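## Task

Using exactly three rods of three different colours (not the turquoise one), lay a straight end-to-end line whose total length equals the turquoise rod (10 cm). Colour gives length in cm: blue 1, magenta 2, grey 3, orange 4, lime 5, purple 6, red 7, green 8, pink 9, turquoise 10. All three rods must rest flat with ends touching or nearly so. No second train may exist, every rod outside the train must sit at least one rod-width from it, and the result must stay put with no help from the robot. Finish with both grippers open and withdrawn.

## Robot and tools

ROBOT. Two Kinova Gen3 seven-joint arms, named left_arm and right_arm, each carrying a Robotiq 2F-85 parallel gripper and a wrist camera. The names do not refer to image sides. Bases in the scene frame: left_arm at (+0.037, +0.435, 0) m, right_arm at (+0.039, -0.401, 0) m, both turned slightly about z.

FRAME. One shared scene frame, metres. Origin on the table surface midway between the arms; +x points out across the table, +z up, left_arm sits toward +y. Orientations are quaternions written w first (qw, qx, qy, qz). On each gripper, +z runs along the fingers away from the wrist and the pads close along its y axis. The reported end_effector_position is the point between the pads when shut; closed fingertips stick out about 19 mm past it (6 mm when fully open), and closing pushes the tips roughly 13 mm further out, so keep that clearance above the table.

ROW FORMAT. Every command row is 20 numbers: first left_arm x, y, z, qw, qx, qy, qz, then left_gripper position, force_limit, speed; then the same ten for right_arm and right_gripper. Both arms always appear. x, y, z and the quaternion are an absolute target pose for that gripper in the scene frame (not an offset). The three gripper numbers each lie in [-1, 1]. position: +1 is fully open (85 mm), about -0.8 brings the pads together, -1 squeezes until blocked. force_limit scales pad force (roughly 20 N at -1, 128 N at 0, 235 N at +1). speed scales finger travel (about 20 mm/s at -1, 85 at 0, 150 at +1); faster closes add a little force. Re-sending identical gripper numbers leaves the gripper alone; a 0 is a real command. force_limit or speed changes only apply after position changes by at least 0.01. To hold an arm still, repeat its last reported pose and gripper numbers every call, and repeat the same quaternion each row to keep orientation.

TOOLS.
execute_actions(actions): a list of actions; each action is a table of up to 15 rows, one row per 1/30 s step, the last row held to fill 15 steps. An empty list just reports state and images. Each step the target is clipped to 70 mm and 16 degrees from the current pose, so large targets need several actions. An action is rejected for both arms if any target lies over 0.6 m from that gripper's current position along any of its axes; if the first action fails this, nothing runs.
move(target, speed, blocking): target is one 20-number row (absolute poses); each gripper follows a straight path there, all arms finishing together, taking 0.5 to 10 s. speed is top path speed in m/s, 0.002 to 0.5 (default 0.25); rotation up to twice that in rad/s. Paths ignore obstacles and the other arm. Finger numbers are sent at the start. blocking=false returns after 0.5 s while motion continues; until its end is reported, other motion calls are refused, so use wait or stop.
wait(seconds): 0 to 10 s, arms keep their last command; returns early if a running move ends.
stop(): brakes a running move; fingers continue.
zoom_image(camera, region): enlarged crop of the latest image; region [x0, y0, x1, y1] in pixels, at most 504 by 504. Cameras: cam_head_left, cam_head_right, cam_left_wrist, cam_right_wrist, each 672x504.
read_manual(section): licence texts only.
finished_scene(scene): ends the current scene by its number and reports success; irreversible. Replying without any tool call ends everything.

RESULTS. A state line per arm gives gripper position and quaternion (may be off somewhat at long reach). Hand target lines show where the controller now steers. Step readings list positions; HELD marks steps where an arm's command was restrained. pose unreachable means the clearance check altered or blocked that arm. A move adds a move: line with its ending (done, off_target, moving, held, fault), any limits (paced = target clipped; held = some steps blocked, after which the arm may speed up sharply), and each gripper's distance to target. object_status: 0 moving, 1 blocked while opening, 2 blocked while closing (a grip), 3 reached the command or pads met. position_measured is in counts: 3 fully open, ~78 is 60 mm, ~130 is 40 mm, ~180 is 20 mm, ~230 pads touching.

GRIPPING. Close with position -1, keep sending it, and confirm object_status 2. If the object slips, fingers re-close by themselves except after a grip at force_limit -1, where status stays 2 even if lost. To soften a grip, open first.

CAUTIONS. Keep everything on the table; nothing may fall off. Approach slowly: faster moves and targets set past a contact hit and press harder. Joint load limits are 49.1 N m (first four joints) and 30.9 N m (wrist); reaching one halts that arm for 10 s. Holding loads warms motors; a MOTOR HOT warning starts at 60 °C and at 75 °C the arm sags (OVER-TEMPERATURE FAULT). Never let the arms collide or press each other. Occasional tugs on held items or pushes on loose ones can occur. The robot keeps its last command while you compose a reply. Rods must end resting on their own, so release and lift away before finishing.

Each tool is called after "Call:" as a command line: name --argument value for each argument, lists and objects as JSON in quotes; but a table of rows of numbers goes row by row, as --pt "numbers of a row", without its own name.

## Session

Call:
execute_actions --actions '[]'

Scene clock: 0.00 s.
left_arm: end_effector_position=(+0.1382, +0.7313, +0.3025) position_measured=3 object_status=3 end_effector_quat_wxyz=(+0.140, -0.246, +0.956, -0.071) | right_arm: end_effector_position=(+0.5927, +0.2865, +0.3171) position_measured=3 object_status=3 end_effector_quat_wxyz=(+0.682, -0.692, +0.039, -0.234)
Joint positions: left_arm=[-1.762  0.048  0.072  1.87   0.31   1.324  0.359] | right_arm=[-0.467  1.239 -1.065  1.264 -2.606  0.441  0.778]
Joint velocities: left_arm=[ 0.002  0.     0.     0.    -0.    -0.001  0.   ] | right_arm=[-0.    -0.    -0.    -0.    -0.001  0.     0.001]
Motor temperatures (°C, as the motors report them): left_arm=[34 33 33 33 34 41 37] | right_arm=[34 30 32 30 43 45 37]
Hand target (left_arm): +0.138, +0.731, +0.302; +0.140, -0.246, +0.956, -0.071
Hand target (right_arm): +0.593, +0.287, +0.317; +0.682, -0.692, +0.039, -0.234

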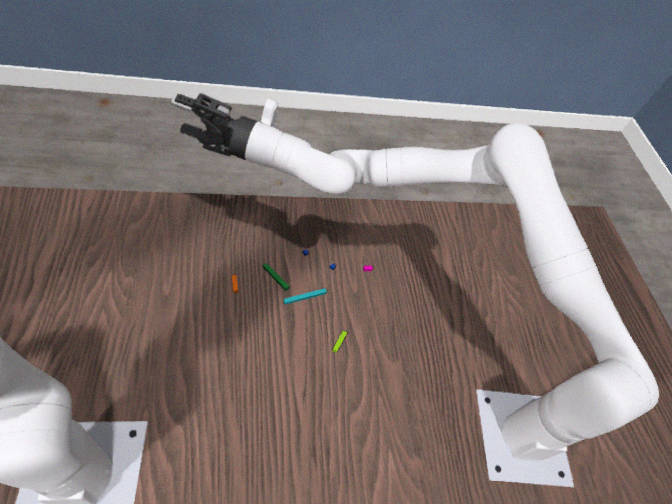

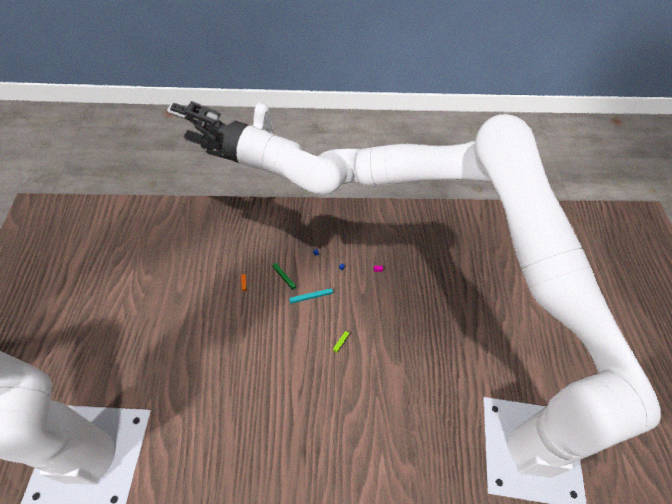

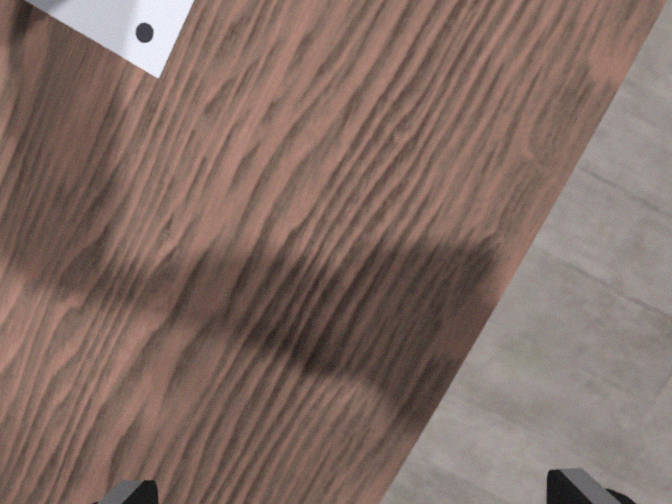

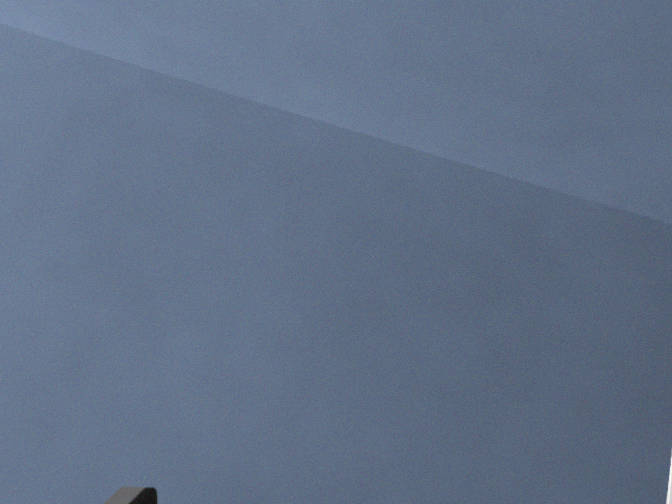

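Call:
zoom_image --camera "cam_head_left" --region '[220, 230, 390, 370]'

Region (220, 230, 390, 370) of cam_head_left's 672x504 image, scaled by 2.965, with more detail than that image has; it fills the top 415 rows of this view, and the rest is white.

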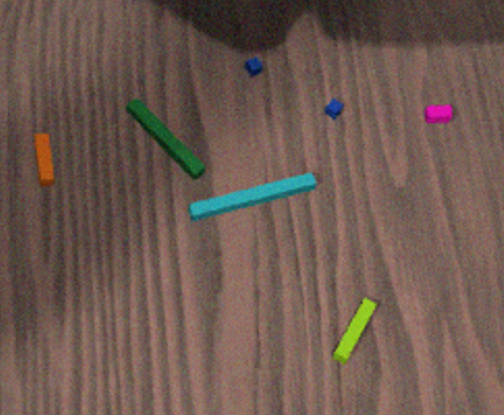

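Call:
move --target '[0.494,0.017,0.09,0,0.3827,0.9239,0,-0.3,-0.8,0, 0.55,-0.28,0.33,0.682,-0.692,0.039,-0.234,1,0,0]' --speed 0.4

action 0: the call puts the target (left_arm/x, left_arm/y, left_arm/z) 0.737 m from left_arm's end_effector_position in the last result along the gripper's own y axis as it stood there; a target may be at most 0.6 m away along each of those axes, so nothing of the call was run and nothing moved. Command a nearer target, and go on from there in a later call.

Call:
move --target '[0.38,0.3,0.2,0,0.2,0.98,0,-0.3,-0.8,0, 0.56,-0.12,0.33,0.682,-0.692,0.039,-0.234,1,0,0]' --speed 0.4

Call:
move --target '[0.494,0.017,0.09,0,0.3827,0.9239,0,-0.3,-0.8,0, 0.55,-0.28,0.33,0.682,-0.692,0.039,-0.234,1,0,0]' --speed 0.4

Scene clock: 7.87 s.
left_arm: end_effector_position=(+0.3801, +0.2998, +0.1990) position_measured=167 object_status=3 end_effector_quat_wxyz=(-0.001, +0.200, +0.980, -0.001) | right_arm: end_effector_position=(+0.5594, -0.1203, +0.3299) position_measured=3 object_status=3 end_effector_quat_wxyz=(+0.682, -0.692, +0.039, -0.234)
Joint positions: left_arm=[-1.969 -0.453  1.936  1.939  0.482  1.085  0.996] | right_arm=[ 0.586  1.201 -1.337  1.983 -1.758  0.39   0.203]
Joint velocities: left_arm=[-0.005 -0.002 -0.001 -0.     0.001  0.001 -0.001] | right_arm=[ 0.     0.001  0.     0.     0.    -0.     0.   ]
Motor temperatures (°C, as the motors report them): left_arm=[34 33 33 33 34 41 37] | right_arm=[34 31 32 30 43 45 37]
Hand target (left_arm): +0.380, +0.300, +0.199; -0.001, +0.200, +0.980, -0.001
Hand target (right_arm): +0.559, -0.120, +0.330; +0.682, -0.692, +0.039, -0.234
Off the commanded pose (left_arm): 0.001 m, 0 deg.
Off the commanded pose (right_arm): 0.001 m, 0 deg.
move: done; limits=paced

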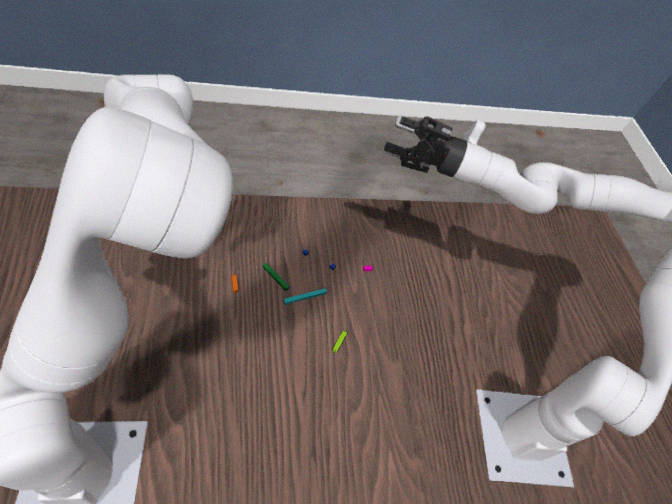

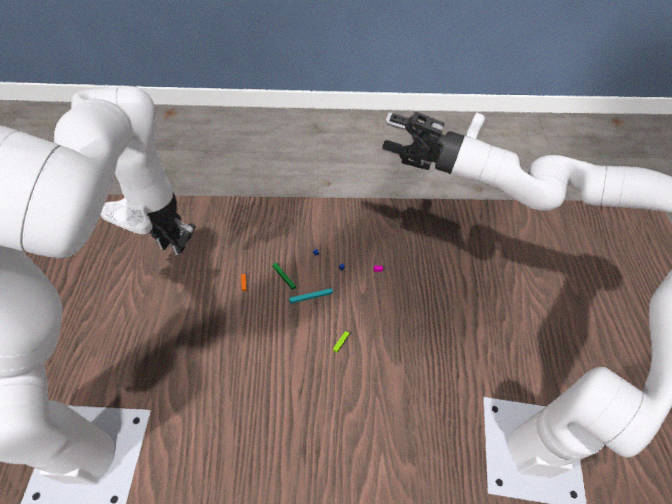

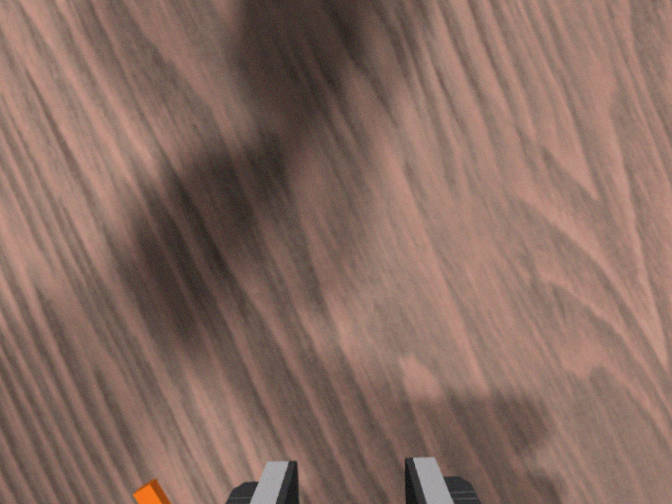

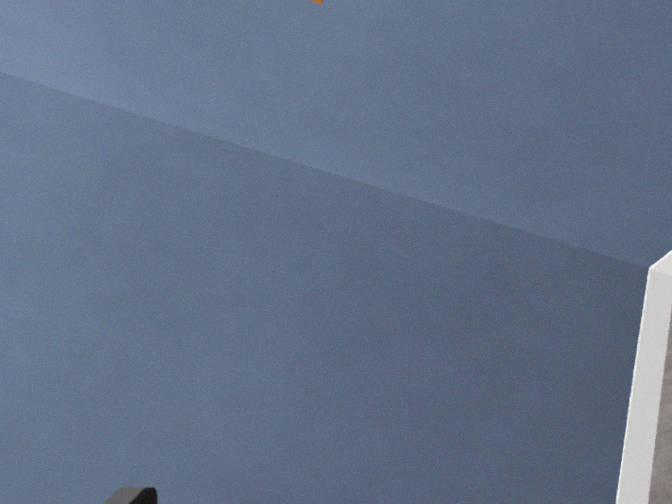

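Scene clock: 9.43 s.
left_arm: end_effector_position=(+0.4939, +0.0173, +0.0896) position_measured=167 object_status=3 end_effector_quat_wxyz=(-0.001, +0.383, +0.924, -0.000) | right_arm: end_effector_position=(+0.5497, -0.2803, +0.3304) position_measured=3 object_status=3 end_effector_quat_wxyz=(+0.682, -0.692, +0.039, -0.235)
Joint positions: left_arm=[-2.113 -1.035  2.294  1.118  0.739  1.28   1.099] | right_arm=[ 0.893  1.087 -1.162  1.902 -1.113  0.744 -0.434]
Joint velocities: left_arm=[-0.002 -0.005 -0.    -0.001 -0.001  0.002  0.   ] | right_arm=[ 0.     0.001  0.002 -0.     0.001  0.    -0.   ]
Motor temperatures (°C, as the motors report them): left_arm=[34 33 33 33 34 41 37] | right_arm=[34 31 32 30 43 45 37]
Hand target (left_arm): +0.494, +0.017, +0.089; -0.001, +0.383, +0.924, -0.000
Hand target (right_arm): +0.550, -0.280, +0.330; +0.682, -0.692, +0.039, -0.235
Off the commanded pose (left_arm): 0.000 m, 0 deg.
Off the commanded pose (right_arm): 0.001 m, 0 deg.
move: done

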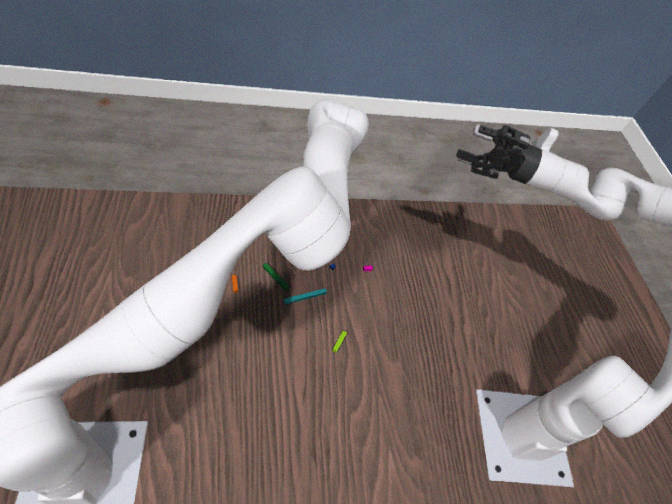

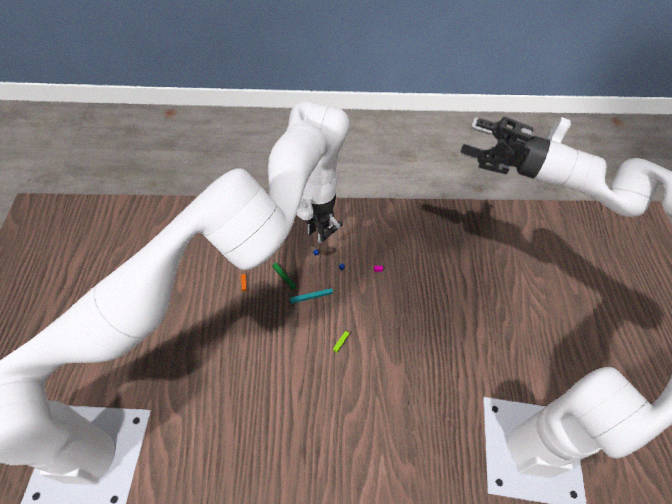

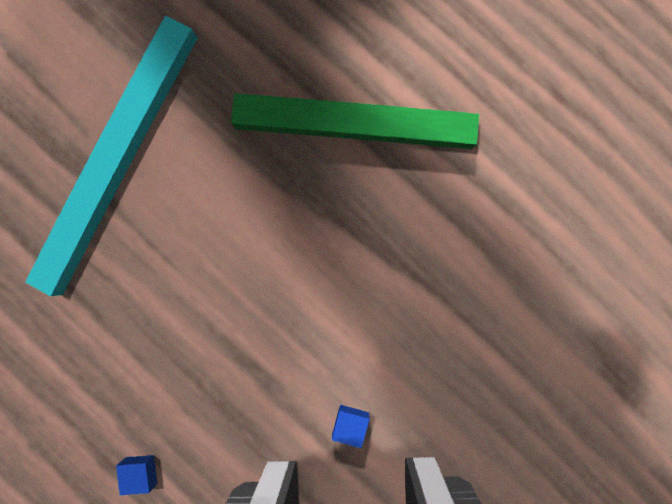

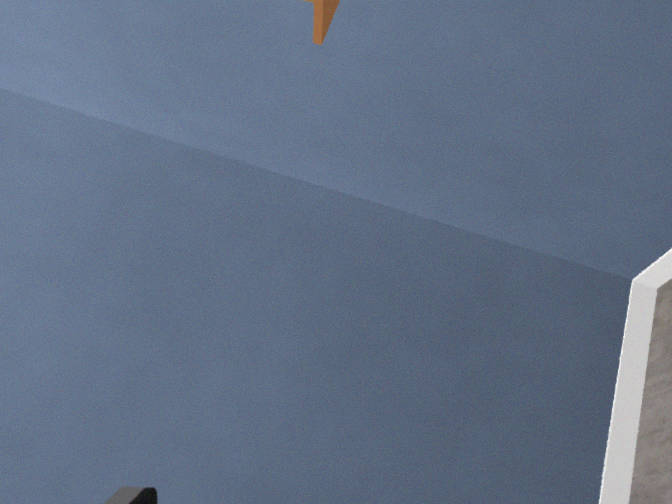

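Call:
zoom_image --camera "cam_left_wrist" --region '[250, 384, 450, 504]'

Region (250, 384, 450, 504) of cam_left_wrist's 672x504 image, scaled by 2.520; it fills the top 302 rows of this view, and the rest is white.

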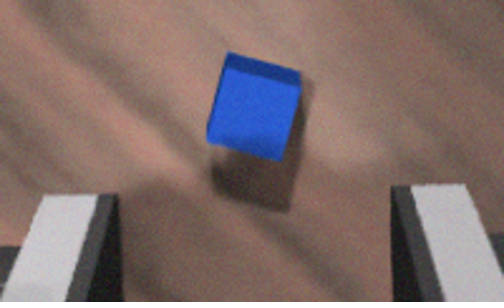

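Call:
move --target '[0.4922,0.0202,0.025,0,0.5128,0.8585,0,-0.3,-0.8,0, 0.55,-0.28,0.33,0.682,-0.692,0.039,-0.234,1,0,0]' --speed 0.12

Call:
zoom_image --camera "cam_left_wrist" --region '[250, 384, 450, 504]'

Scene clock: 12.10 s.
left_arm: end_effector_position=(+0.4921, +0.0202, +0.0250) position_measured=167 object_status=3 end_effector_quat_wxyz=(+0.000, +0.513, +0.859, -0.000) | right_arm: end_effector_position=(+0.5500, -0.2800, +0.3300) position_measured=3 object_status=3 end_effector_quat_wxyz=(+0.682, -0.692, +0.039, -0.234)
Joint positions: left_arm=[-2.134 -1.096  2.385  1.18   0.74   1.134  0.791] | right_arm=[ 0.891  1.087 -1.161  1.9   -1.113  0.744 -0.436]
Joint velocities: left_arm=[-0.    -0.    -0.001  0.     0.001 -0.    -0.   ] | right_arm=[ 0.    -0.     0.     0.    -0.001 -0.    -0.   ]
Motor temperatures (°C, as the motors report them): left_arm=[34 33 33 33 34 41 37] | right_arm=[34 31 32 30 43 45 37]
Hand target (left_arm): +0.492, +0.020, +0.025; +0.000, +0.513, +0.859, -0.000
Hand target (right_arm): +0.550, -0.280, +0.330; +0.682, -0.692, +0.039, -0.234
Off the commanded pose (left_arm): 0.000 m, 0 deg.
Off the commanded pose (right_arm): 0.000 m, 0 deg.
move: done

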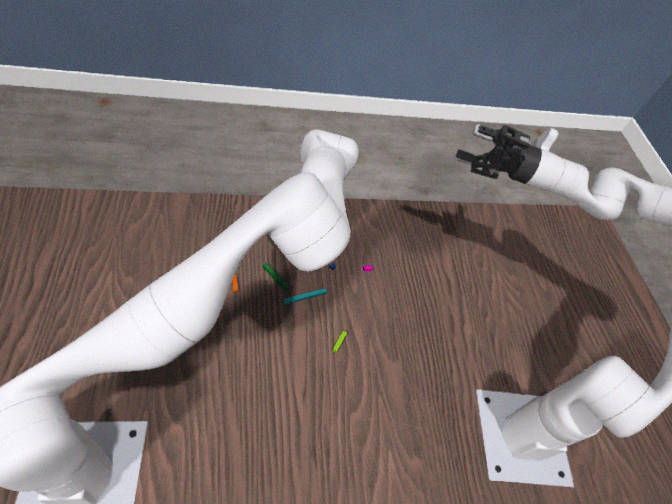

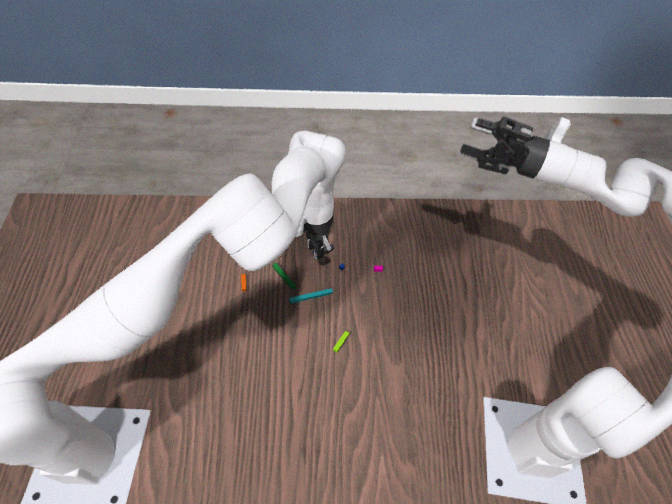

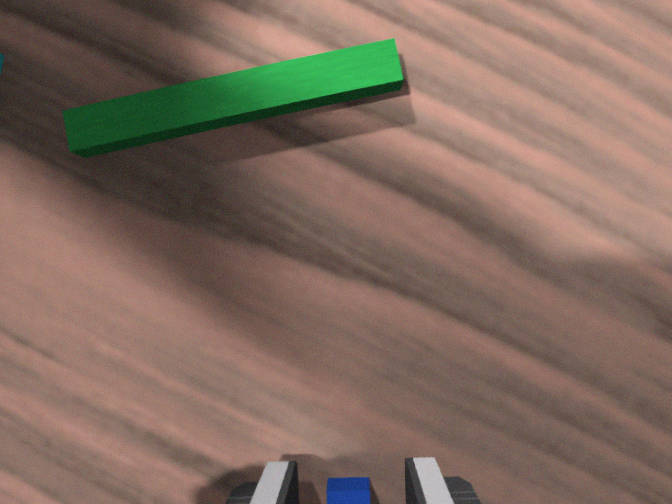

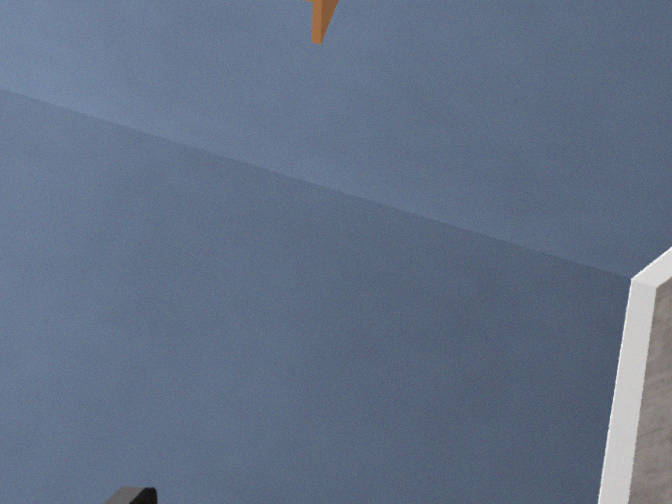

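Region (250, 384, 450, 504) of cam_left_wrist's 672x504 image, scaled by 2.520; it fills the top 302 rows of this view, and the rest is white.

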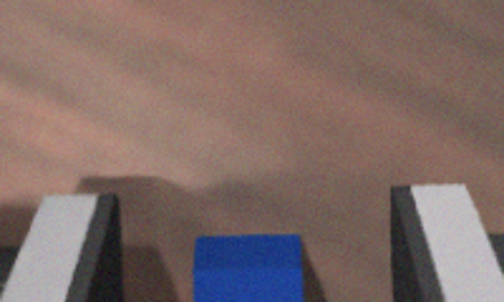

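Call:
execute_actions --actions '[[[0.4918,0.02,0.0245,0,0.5128,0.8585,0,-0.3,-0.8,0, 0.55,-0.28,0.33,0.682,-0.692,0.039,-0.234,1,0,0],[0.4916,0.0199,0.024,0,0.5128,0.8585,0,-0.3,-0.8,0, 0.55,-0.28,0.33,0.682,-0.692,0.039,-0.234,1,0,0],[0.4916,0.0199,0.024,0,0.5128,0.8585,0,-1,-0.8,-0.3, 0.55,-0.28,0.33,0.682,-0.692,0.039,-0.234,1,0,0]],[[0.4916,0.0199,0.024,0,0.5128,0.8585,0,-1,-0.8,-0.3, 0.55,-0.28,0.33,0.682,-0.692,0.039,-0.234,1,0,0],[0.4916,0.0199,0.024,0,0.5128,0.8585,0,-1,-0.8,-0.3, 0.55,-0.28,0.33,0.682,-0.692,0.039,-0.234,1,0,0],[0.4916,0.0199,0.025,0,0.5128,0.8585,0,-1,-0.8,-0.3, 0.55,-0.28,0.33,0.682,-0.692,0.039,-0.234,1,0,0],[0.4916,0.0199,0.027,0,0.5128,0.8585,0,-1,-0.8,-0.3, 0.55,-0.28,0.33,0.682,-0.692,0.039,-0.234,1,0,0],[0.4916,0.0199,0.029,0,0.5128,0.8585,0,-1,-0.8,-0.3, 0.55,-0.28,0.33,0.682,-0.692,0.039,-0.234,1,0,0],[0.4916,0.0199,0.032,0,0.5128,0.8585,0,-1,-0.8,-0.3, 0.55,-0.28,0.33,0.682,-0.692,0.039,-0.234,1,0,0],[0.4916,0.0199,0.035,0,0.5128,0.8585,0,-1,-0.8,-0.3, 0.55,-0.28,0.33,0.682,-0.692,0.039,-0.234,1,0,0],[0.4916,0.0199,0.038,0,0.5128,0.8585,0,-1,-0.8,-0.3, 0.55,-0.28,0.33,0.682,-0.692,0.039,-0.234,1,0,0],[0.4916,0.0199,0.041,0,0.5128,0.8585,0,-1,-0.8,-0.3, 0.55,-0.28,0.33,0.682,-0.692,0.039,-0.234,1,0,0],[0.4916,0.0199,0.044,0,0.5128,0.8585,0,-1,-0.8,-0.3, 0.55,-0.28,0.33,0.682,-0.692,0.039,-0.234,1,0,0]]]'

Call:
move --target '[0.439,0.186,0.06,0,-0.0436,0.999,0,-1,-0.8,-0.3, 0.55,-0.28,0.33,0.682,-0.692,0.039,-0.234,1,0,0]' --speed 0.45

Scene clock: 15.00 s.
left_arm: end_effector_position=(+0.4918, +0.0201, +0.0438) position_measured=208 object_status=2 end_effector_quat_wxyz=(-0.000, +0.513, +0.859, +0.000) | right_arm: end_effector_position=(+0.5500, -0.2800, +0.3300) position_measured=3 object_status=3 end_effector_quat_wxyz=(+0.682, -0.692, +0.039, -0.234)
Joint positions: left_arm=[-2.13  -1.07   2.373  1.171  0.725  1.166  0.8  ] | right_arm=[ 0.891  1.087 -1.161  1.9   -1.113  0.744 -0.436]
Joint velocities: left_arm=[ 0.001  0.003  0.004  0.001  0.002  0.003 -0.   ] | right_arm=[-0.001 -0.001 -0.001 -0.    -0.001  0.    -0.   ]
Motor temperatures (°C, as the motors report them): left_arm=[34 33 33 33 34 41 37] | right_arm=[34 31 32 30 43 45 37]
Hand target (left_arm): +0.492, +0.020, +0.044; +0.000, +0.513, +0.858, +0.000
Hand target (right_arm): +0.550, -0.280, +0.330; +0.682, -0.692, +0.039, -0.234
Off the commanded pose (left_arm): 0.000 m, 0 deg.
Off the commanded pose (right_arm): 0.000 m, 0 deg.
Step readings (end_effector_position; steps 1 to 15: 1st action; 16 to 30: 2nd action):
0: left_arm (+0.4922, +0.0202, +0.0250) | right_arm (+0.5500, -0.2800, +0.3300)
1: left_arm (+0.4921, +0.0202, +0.0249) | right_arm (+0.5500, -0.2800, +0.3300)
2: left_arm (+0.4919, +0.0201, +0.0246) | right_arm (+0.5500, -0.2800, +0.3300)
4: left_arm (+0.4916, +0.0199, +0.0241) | right_arm (+0.5500, -0.2800, +0.3300)
8: left_arm (+0.4916, +0.0199, +0.0240) | right_arm (+0.5500, -0.2800, +0.3300)
15: left_arm (+0.4916, +0.0199, +0.0241) | right_arm (+0.5500, -0.2800, +0.3300)
16: left_arm (+0.4916, +0.0199, +0.0241) | right_arm (+0.5500, -0.2800, +0.3300)
17: left_arm (+0.4916, +0.0199, +0.0241) | right_arm (+0.5500, -0.2800, +0.3300)
19: left_arm (+0.4915, +0.0198, +0.0250) | right_arm (+0.5500, -0.2800, +0.3300)
23: left_arm (+0.4915, +0.0197, +0.0334) | right_arm (+0.5500, -0.2800, +0.3300)
30: end_effector_position above

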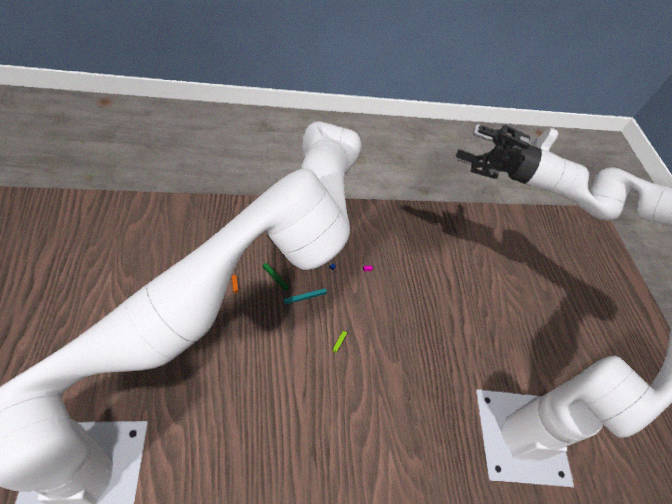

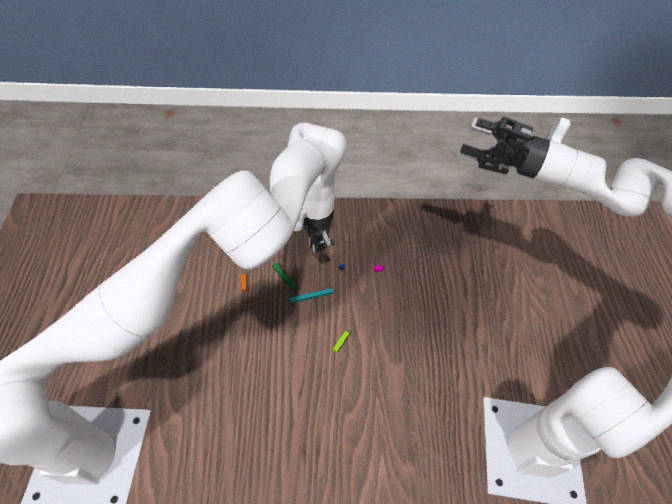

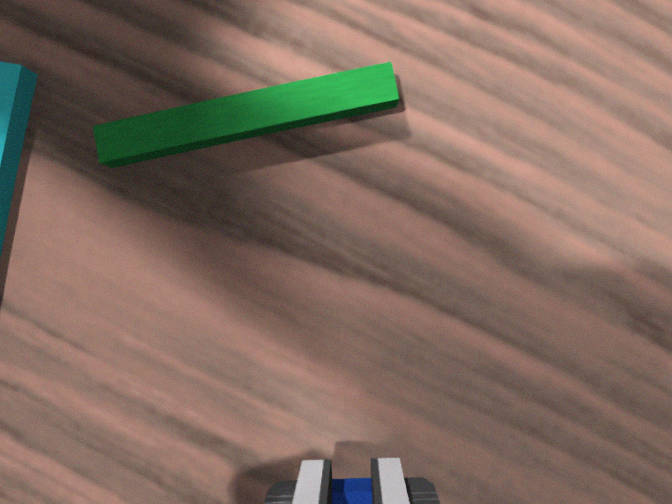

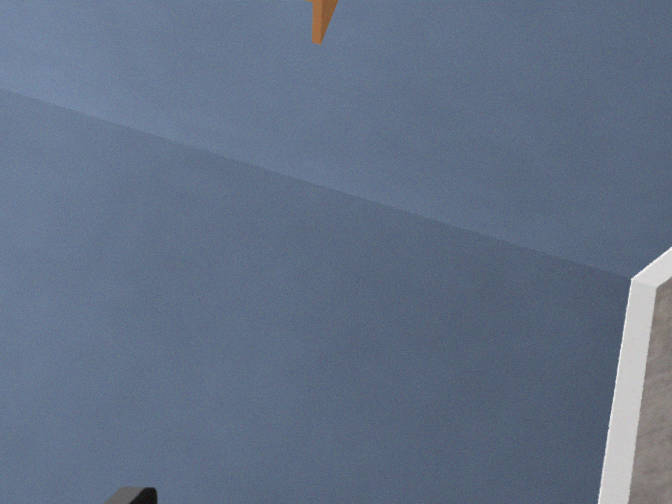

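Scene clock: 16.73 s.
left_arm: end_effector_position=(+0.4391, +0.1857, +0.0601) position_measured=208 object_status=2 end_effector_quat_wxyz=(+0.000, -0.044, +0.999, -0.000) | right_arm: end_effector_position=(+0.5500, -0.2800, +0.3300) position_measured=3 object_status=3 end_effector_quat_wxyz=(+0.682, -0.692, +0.039, -0.234)
Joint positions: left_arm=[-2.05  -0.905  2.122  1.766  0.906  1.019  1.438] | right_arm=[ 0.891  1.087 -1.161  1.9   -1.113  0.744 -0.436]
Joint velocities: left_arm=[ 0.003  0.002 -0.001  0.001  0.001  0.001 -0.   ] | right_arm=[-0.     0.001  0.001 -0.001 -0.001  0.    -0.   ]
Motor temperatures (°C, as the motors report them): left_arm=[34 33 33 33 34 41 37] | right_arm=[34 31 32 30 43 45 37]
Hand target (left_arm): +0.439, +0.186, +0.060; +0.000, -0.044, +0.999, -0.000
Hand target (right_arm): +0.550, -0.280, +0.330; +0.682, -0.692, +0.039, -0.234
Off the commanded pose (left_arm): 0.000 m, 0 deg.
Off the commanded pose (right_arm): 0.000 m, 0 deg.
move: done

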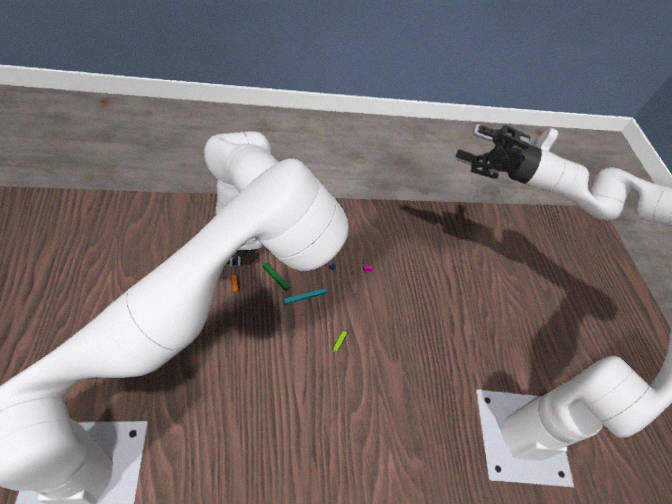

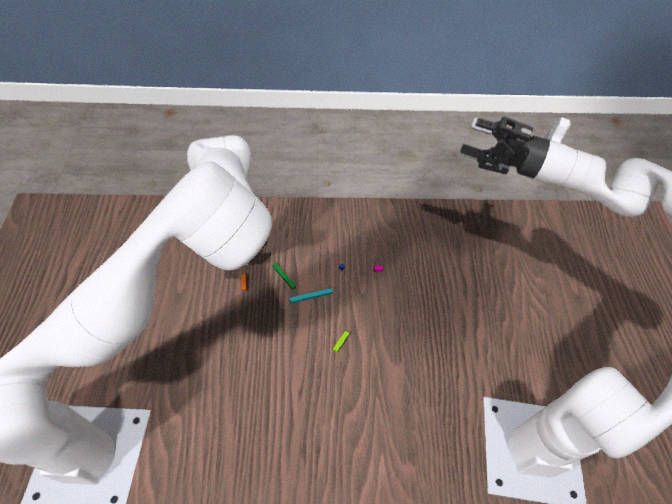

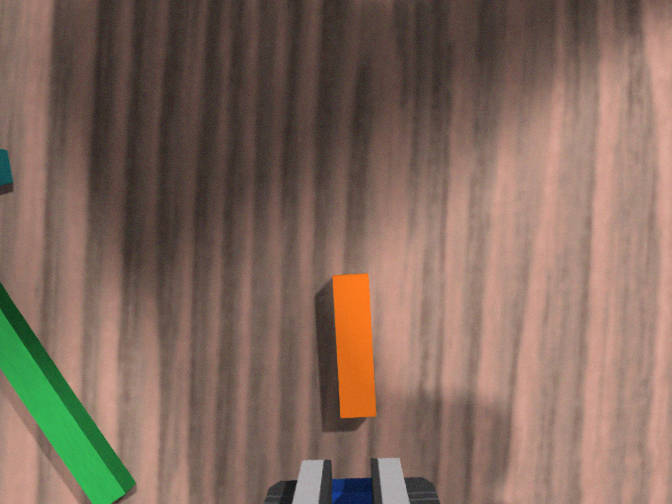

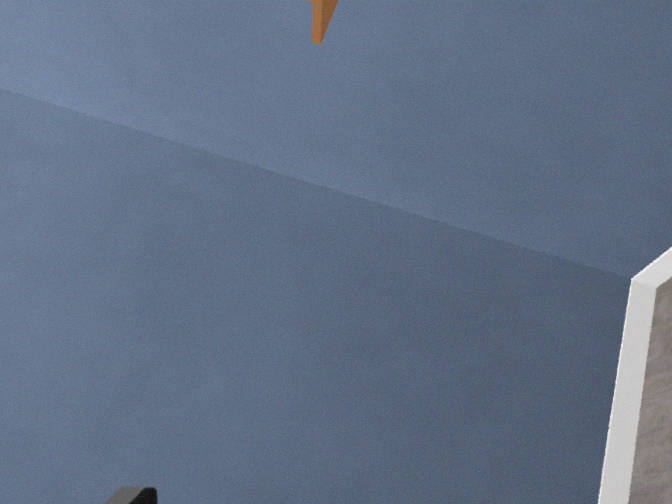

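Call:
move --target '[0.4374,0.1878,0.0255,0,-0.0497,0.9988,0,-1,-0.8,-0.3, 0.55,-0.28,0.33,0.682,-0.692,0.039,-0.234,1,0,0]' --speed 0.08

Scene clock: 18.07 s.
left_arm: end_effector_position=(+0.4373, +0.1876, +0.0256) position_measured=208 object_status=2 end_effector_quat_wxyz=(+0.000, -0.050, +0.999, -0.000) | right_arm: end_effector_position=(+0.5500, -0.2800, +0.3300) position_measured=3 object_status=3 end_effector_quat_wxyz=(+0.682, -0.692, +0.039, -0.234)
Joint positions: left_arm=[-2.074 -0.958  2.17   1.793  0.974  0.956  1.399] | right_arm=[ 0.891  1.087 -1.161  1.9   -1.113  0.744 -0.436]
Joint velocities: left_arm=[-0.003 -0.003 -0.002  0.    -0.001 -0.002  0.   ] | right_arm=[-0.    -0.     0.005 -0.    -0.001 -0.     0.   ]
Motor temperatures (°C, as the motors report them): left_arm=[34 33 33 33 34 41 37] | right_arm=[34 31 32 30 43 45 37]
Hand target (left_arm): +0.437, +0.188, +0.025; -0.000, -0.050, +0.999, -0.000
Hand target (right_arm): +0.550, -0.280, +0.330; +0.682, -0.692, +0.039, -0.234
Off the commanded pose (left_arm): 0.000 m, 0 deg.
Off the commanded pose (right_arm): 0.000 m, 0 deg.
move: done

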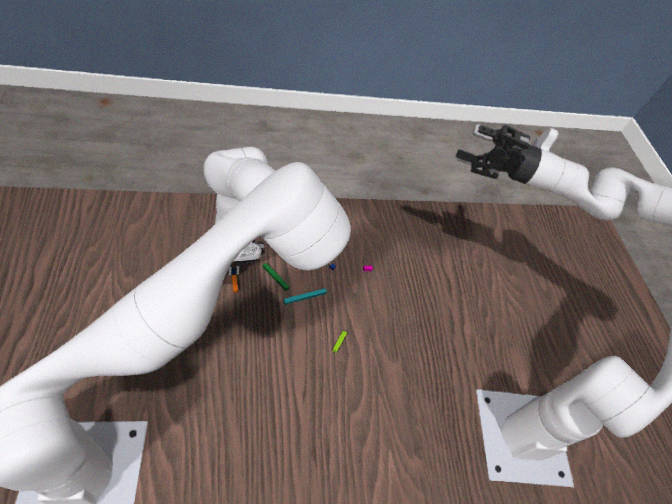

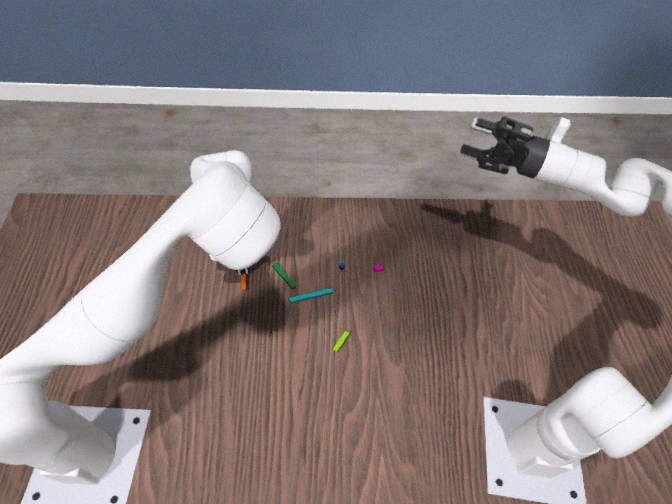

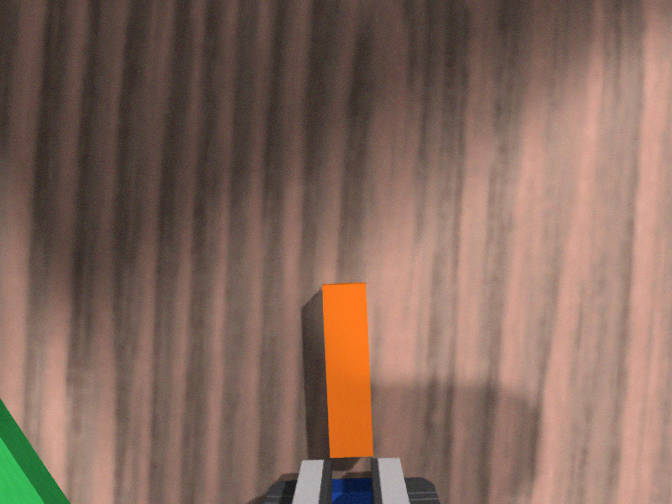

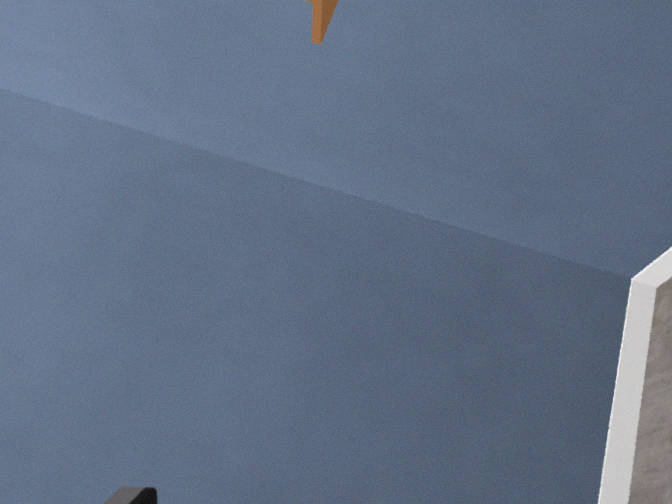

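Call:
execute_actions --actions '[[[0.4374,0.1878,0.0249,0,-0.0497,0.9988,0,-1,-0.8,-0.3, 0.55,-0.28,0.33,0.682,-0.692,0.039,-0.234,1,0,0],[0.4374,0.1878,0.0242,0,-0.0497,0.9988,0,-1,-0.8,-0.3, 0.55,-0.28,0.33,0.682,-0.692,0.039,-0.234,1,0,0],[0.4374,0.1878,0.0242,0,-0.0497,0.9988,0,-1,-0.8,-0.3, 0.55,-0.28,0.33,0.682,-0.692,0.039,-0.234,1,0,0],[0.4374,0.1878,0.0242,0,-0.0497,0.9988,0,-1,-0.8,-0.3, 0.55,-0.28,0.33,0.682,-0.692,0.039,-0.234,1,0,0],[0.4374,0.1878,0.0242,0,-0.0497,0.9988,0,-0.3,-0.8,-0.5, 0.55,-0.28,0.33,0.682,-0.692,0.039,-0.234,1,0,0],[0.4374,0.1878,0.0242,0,-0.0497,0.9988,0,-0.3,-0.8,-0.5, 0.55,-0.28,0.33,0.682,-0.692,0.039,-0.234,1,0,0],[0.4374,0.1878,0.0242,0,-0.0497,0.9988,0,-0.3,-0.8,-0.5, 0.55,-0.28,0.33,0.682,-0.692,0.039,-0.234,1,0,0],[0.4374,0.1878,0.0242,0,-0.0497,0.9988,0,-0.3,-0.8,-0.5, 0.55,-0.28,0.33,0.682,-0.692,0.039,-0.234,1,0,0],[0.4374,0.1878,0.0242,0,-0.0497,0.9988,0,-0.3,-0.8,-0.5, 0.55,-0.28,0.33,0.682,-0.692,0.039,-0.234,1,0,0],[0.4374,0.1878,0.0242,0,-0.0497,0.9988,0,-0.3,-0.8,-0.5, 0.55,-0.28,0.33,0.682,-0.692,0.039,-0.234,1,0,0],[0.4374,0.1878,0.027,0,-0.0497,0.9988,0,-0.3,-0.8,-0.5, 0.55,-0.28,0.33,0.682,-0.692,0.039,-0.234,1,0,0],[0.4374,0.1878,0.031,0,-0.0497,0.9988,0,-0.3,-0.8,-0.5, 0.55,-0.28,0.33,0.682,-0.692,0.039,-0.234,1,0,0],[0.4374,0.1878,0.035,0,-0.0497,0.9988,0,-0.3,-0.8,-0.5, 0.55,-0.28,0.33,0.682,-0.692,0.039,-0.234,1,0,0],[0.4374,0.1878,0.039,0,-0.0497,0.9988,0,-0.3,-0.8,-0.5, 0.55,-0.28,0.33,0.682,-0.692,0.039,-0.234,1,0,0],[0.4374,0.1878,0.043,0,-0.0497,0.9988,0,-0.3,-0.8,-0.5, 0.55,-0.28,0.33,0.682,-0.692,0.039,-0.234,1,0,0]]]'

Call:
move --target '[0.276,-0.029,0.065,0,0.2756,0.9613,0,-0.3,-0.8,-0.5, 0.55,-0.28,0.33,0.682,-0.692,0.039,-0.234,1,0,0]' --speed 0.35

Scene clock: 20.67 s.
left_arm: end_effector_position=(+0.4371, +0.1870, +0.0362) position_measured=171 object_status=0 end_effector_quat_wxyz=(+0.000, -0.049, +0.999, -0.001) | right_arm: end_effector_position=(+0.5500, -0.2800, +0.3300) position_measured=3 object_status=3 end_effector_quat_wxyz=(+0.682, -0.692, +0.039, -0.234)
Joint positions: left_arm=[-2.066 -0.94   2.155  1.788  0.954  0.974  1.412] | right_arm=[ 0.891  1.087 -1.161  1.9   -1.113  0.744 -0.436]
Joint velocities: left_arm=[ 0.077  0.179 -0.168 -0.051 -0.222  0.188  0.144] | right_arm=[-0.     0.     0.003  0.    -0.     0.     0.   ]
Motor temperatures (°C, as the motors report them): left_arm=[34 33 33 33 34 41 37] | right_arm=[34 31 32 30 43 45 37]
Hand target (left_arm): +0.437, +0.188, +0.043; +0.000, -0.050, +0.999, -0.000
Hand target (right_arm): +0.550, -0.280, +0.330; +0.682, -0.692, +0.039, -0.234
Off the commanded pose (left_arm): 0.007 m, 0 deg.
Off the commanded pose (right_arm): 0.000 m, 0 deg.
Step readings (end_effector_position):
0: left_arm (+0.4374, +0.1878, +0.0255) | right_arm (+0.5500, -0.2800, +0.3300)
1: left_arm (+0.4374, +0.1878, +0.0253) | right_arm (+0.5500, -0.2800, +0.3300)
2: left_arm (+0.4375, +0.1879, +0.0249) | right_arm (+0.5500, -0.2800, +0.3300)
4: left_arm (+0.4374, +0.1878, +0.0243) | right_arm (+0.5500, -0.2800, +0.3300)
8: left_arm (+0.4374, +0.1878, +0.0242) | right_arm (+0.5500, -0.2800, +0.3300)
15: end_effector_position above

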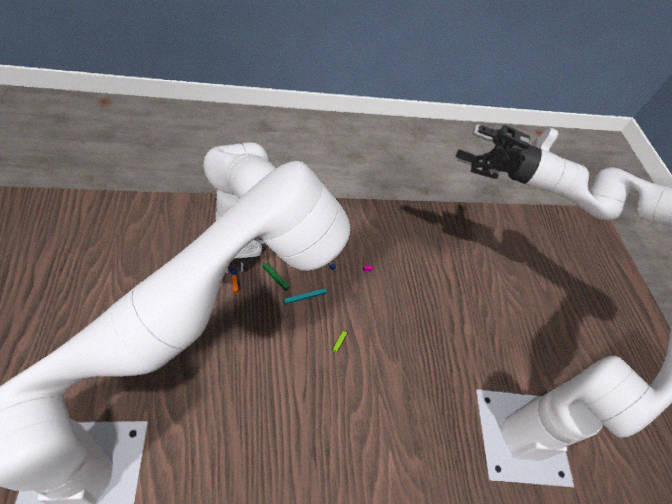

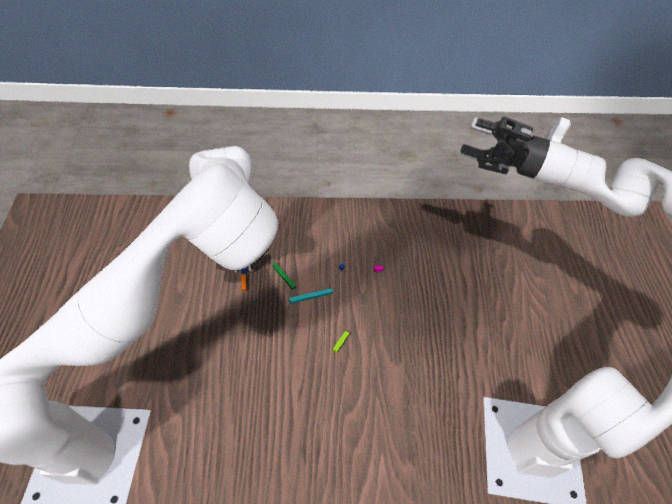

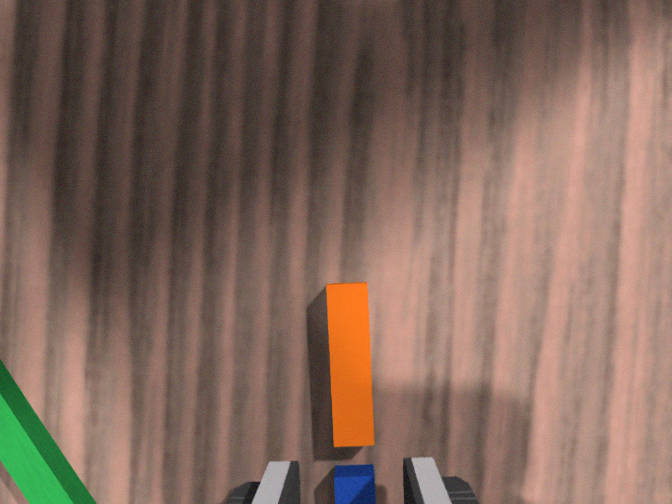

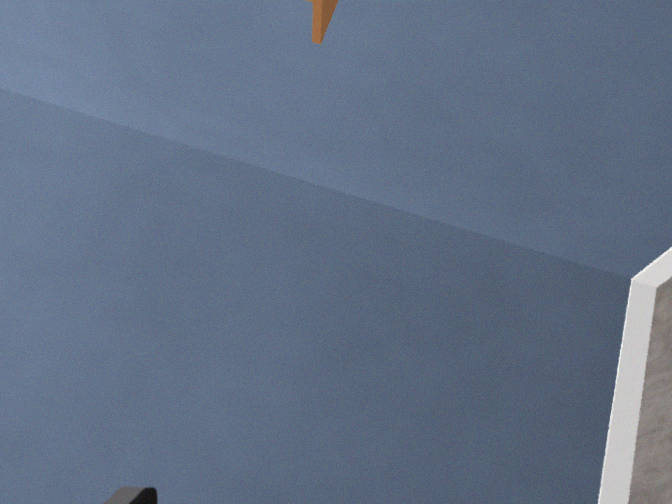

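Scene clock: 22.03 s.
left_arm: end_effector_position=(+0.2763, -0.0288, +0.0651) position_measured=167 object_status=3 end_effector_quat_wxyz=(-0.000, +0.275, +0.961, +0.001) | right_arm: end_effector_position=(+0.5500, -0.2800, +0.3300) position_measured=3 object_status=3 end_effector_quat_wxyz=(+0.682, -0.692, +0.039, -0.234)
Joint positions: left_arm=[-1.613 -0.918  2.241  1.574  0.798  1.053  1.482] | right_arm=[ 0.891  1.087 -1.161  1.9   -1.113  0.744 -0.436]
Joint velocities: left_arm=[ 0.005 -0.003  0.002 -0.002 -0.003 -0.002  0.002] | right_arm=[-0.     0.    -0.002  0.001 -0.001 -0.     0.   ]
Motor temperatures (°C, as the motors report them): left_arm=[34 33 33 33 34 41 37] | right_arm=[34 31 32 30 43 45 37]
Hand target (left_arm): +0.276, -0.029, +0.065; -0.000, +0.276, +0.961, +0.001
Hand target (right_arm): +0.550, -0.280, +0.330; +0.682, -0.692, +0.039, -0.234
Off the commanded pose (left_arm): 0.000 m, 0 deg.
Off the commanded pose (right_arm): 0.000 m, 0 deg.
move: done

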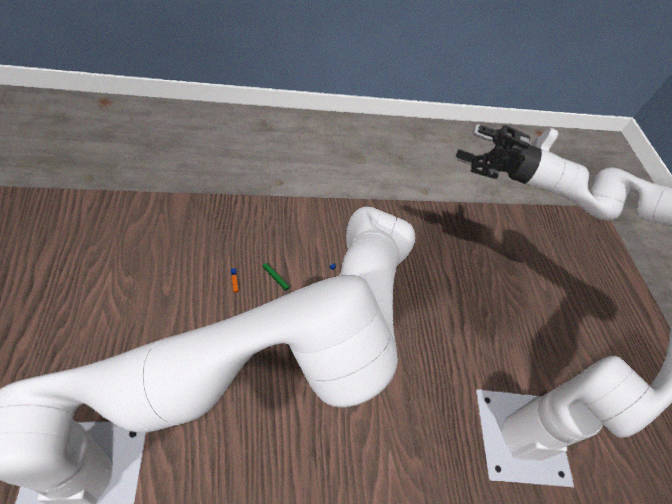

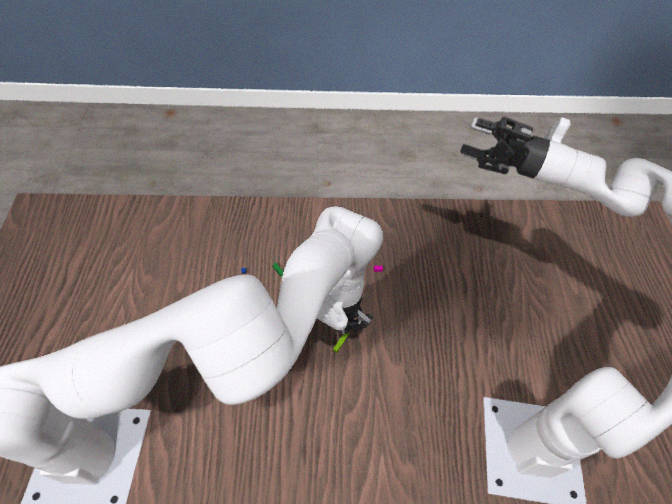

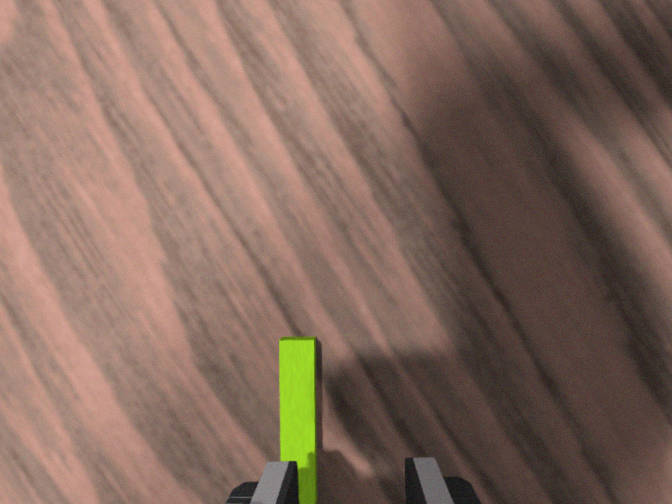

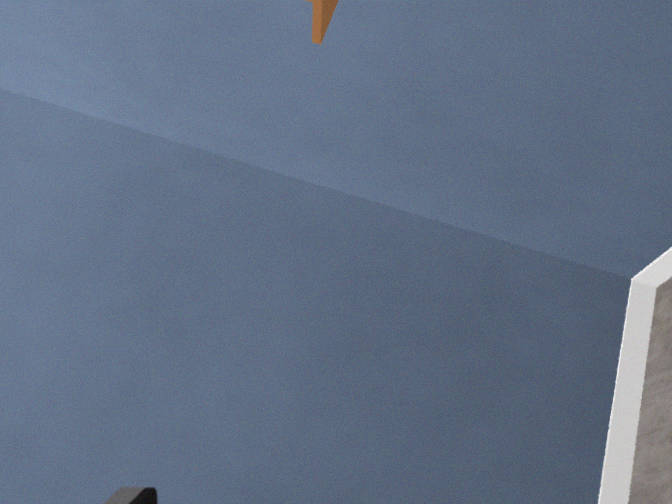

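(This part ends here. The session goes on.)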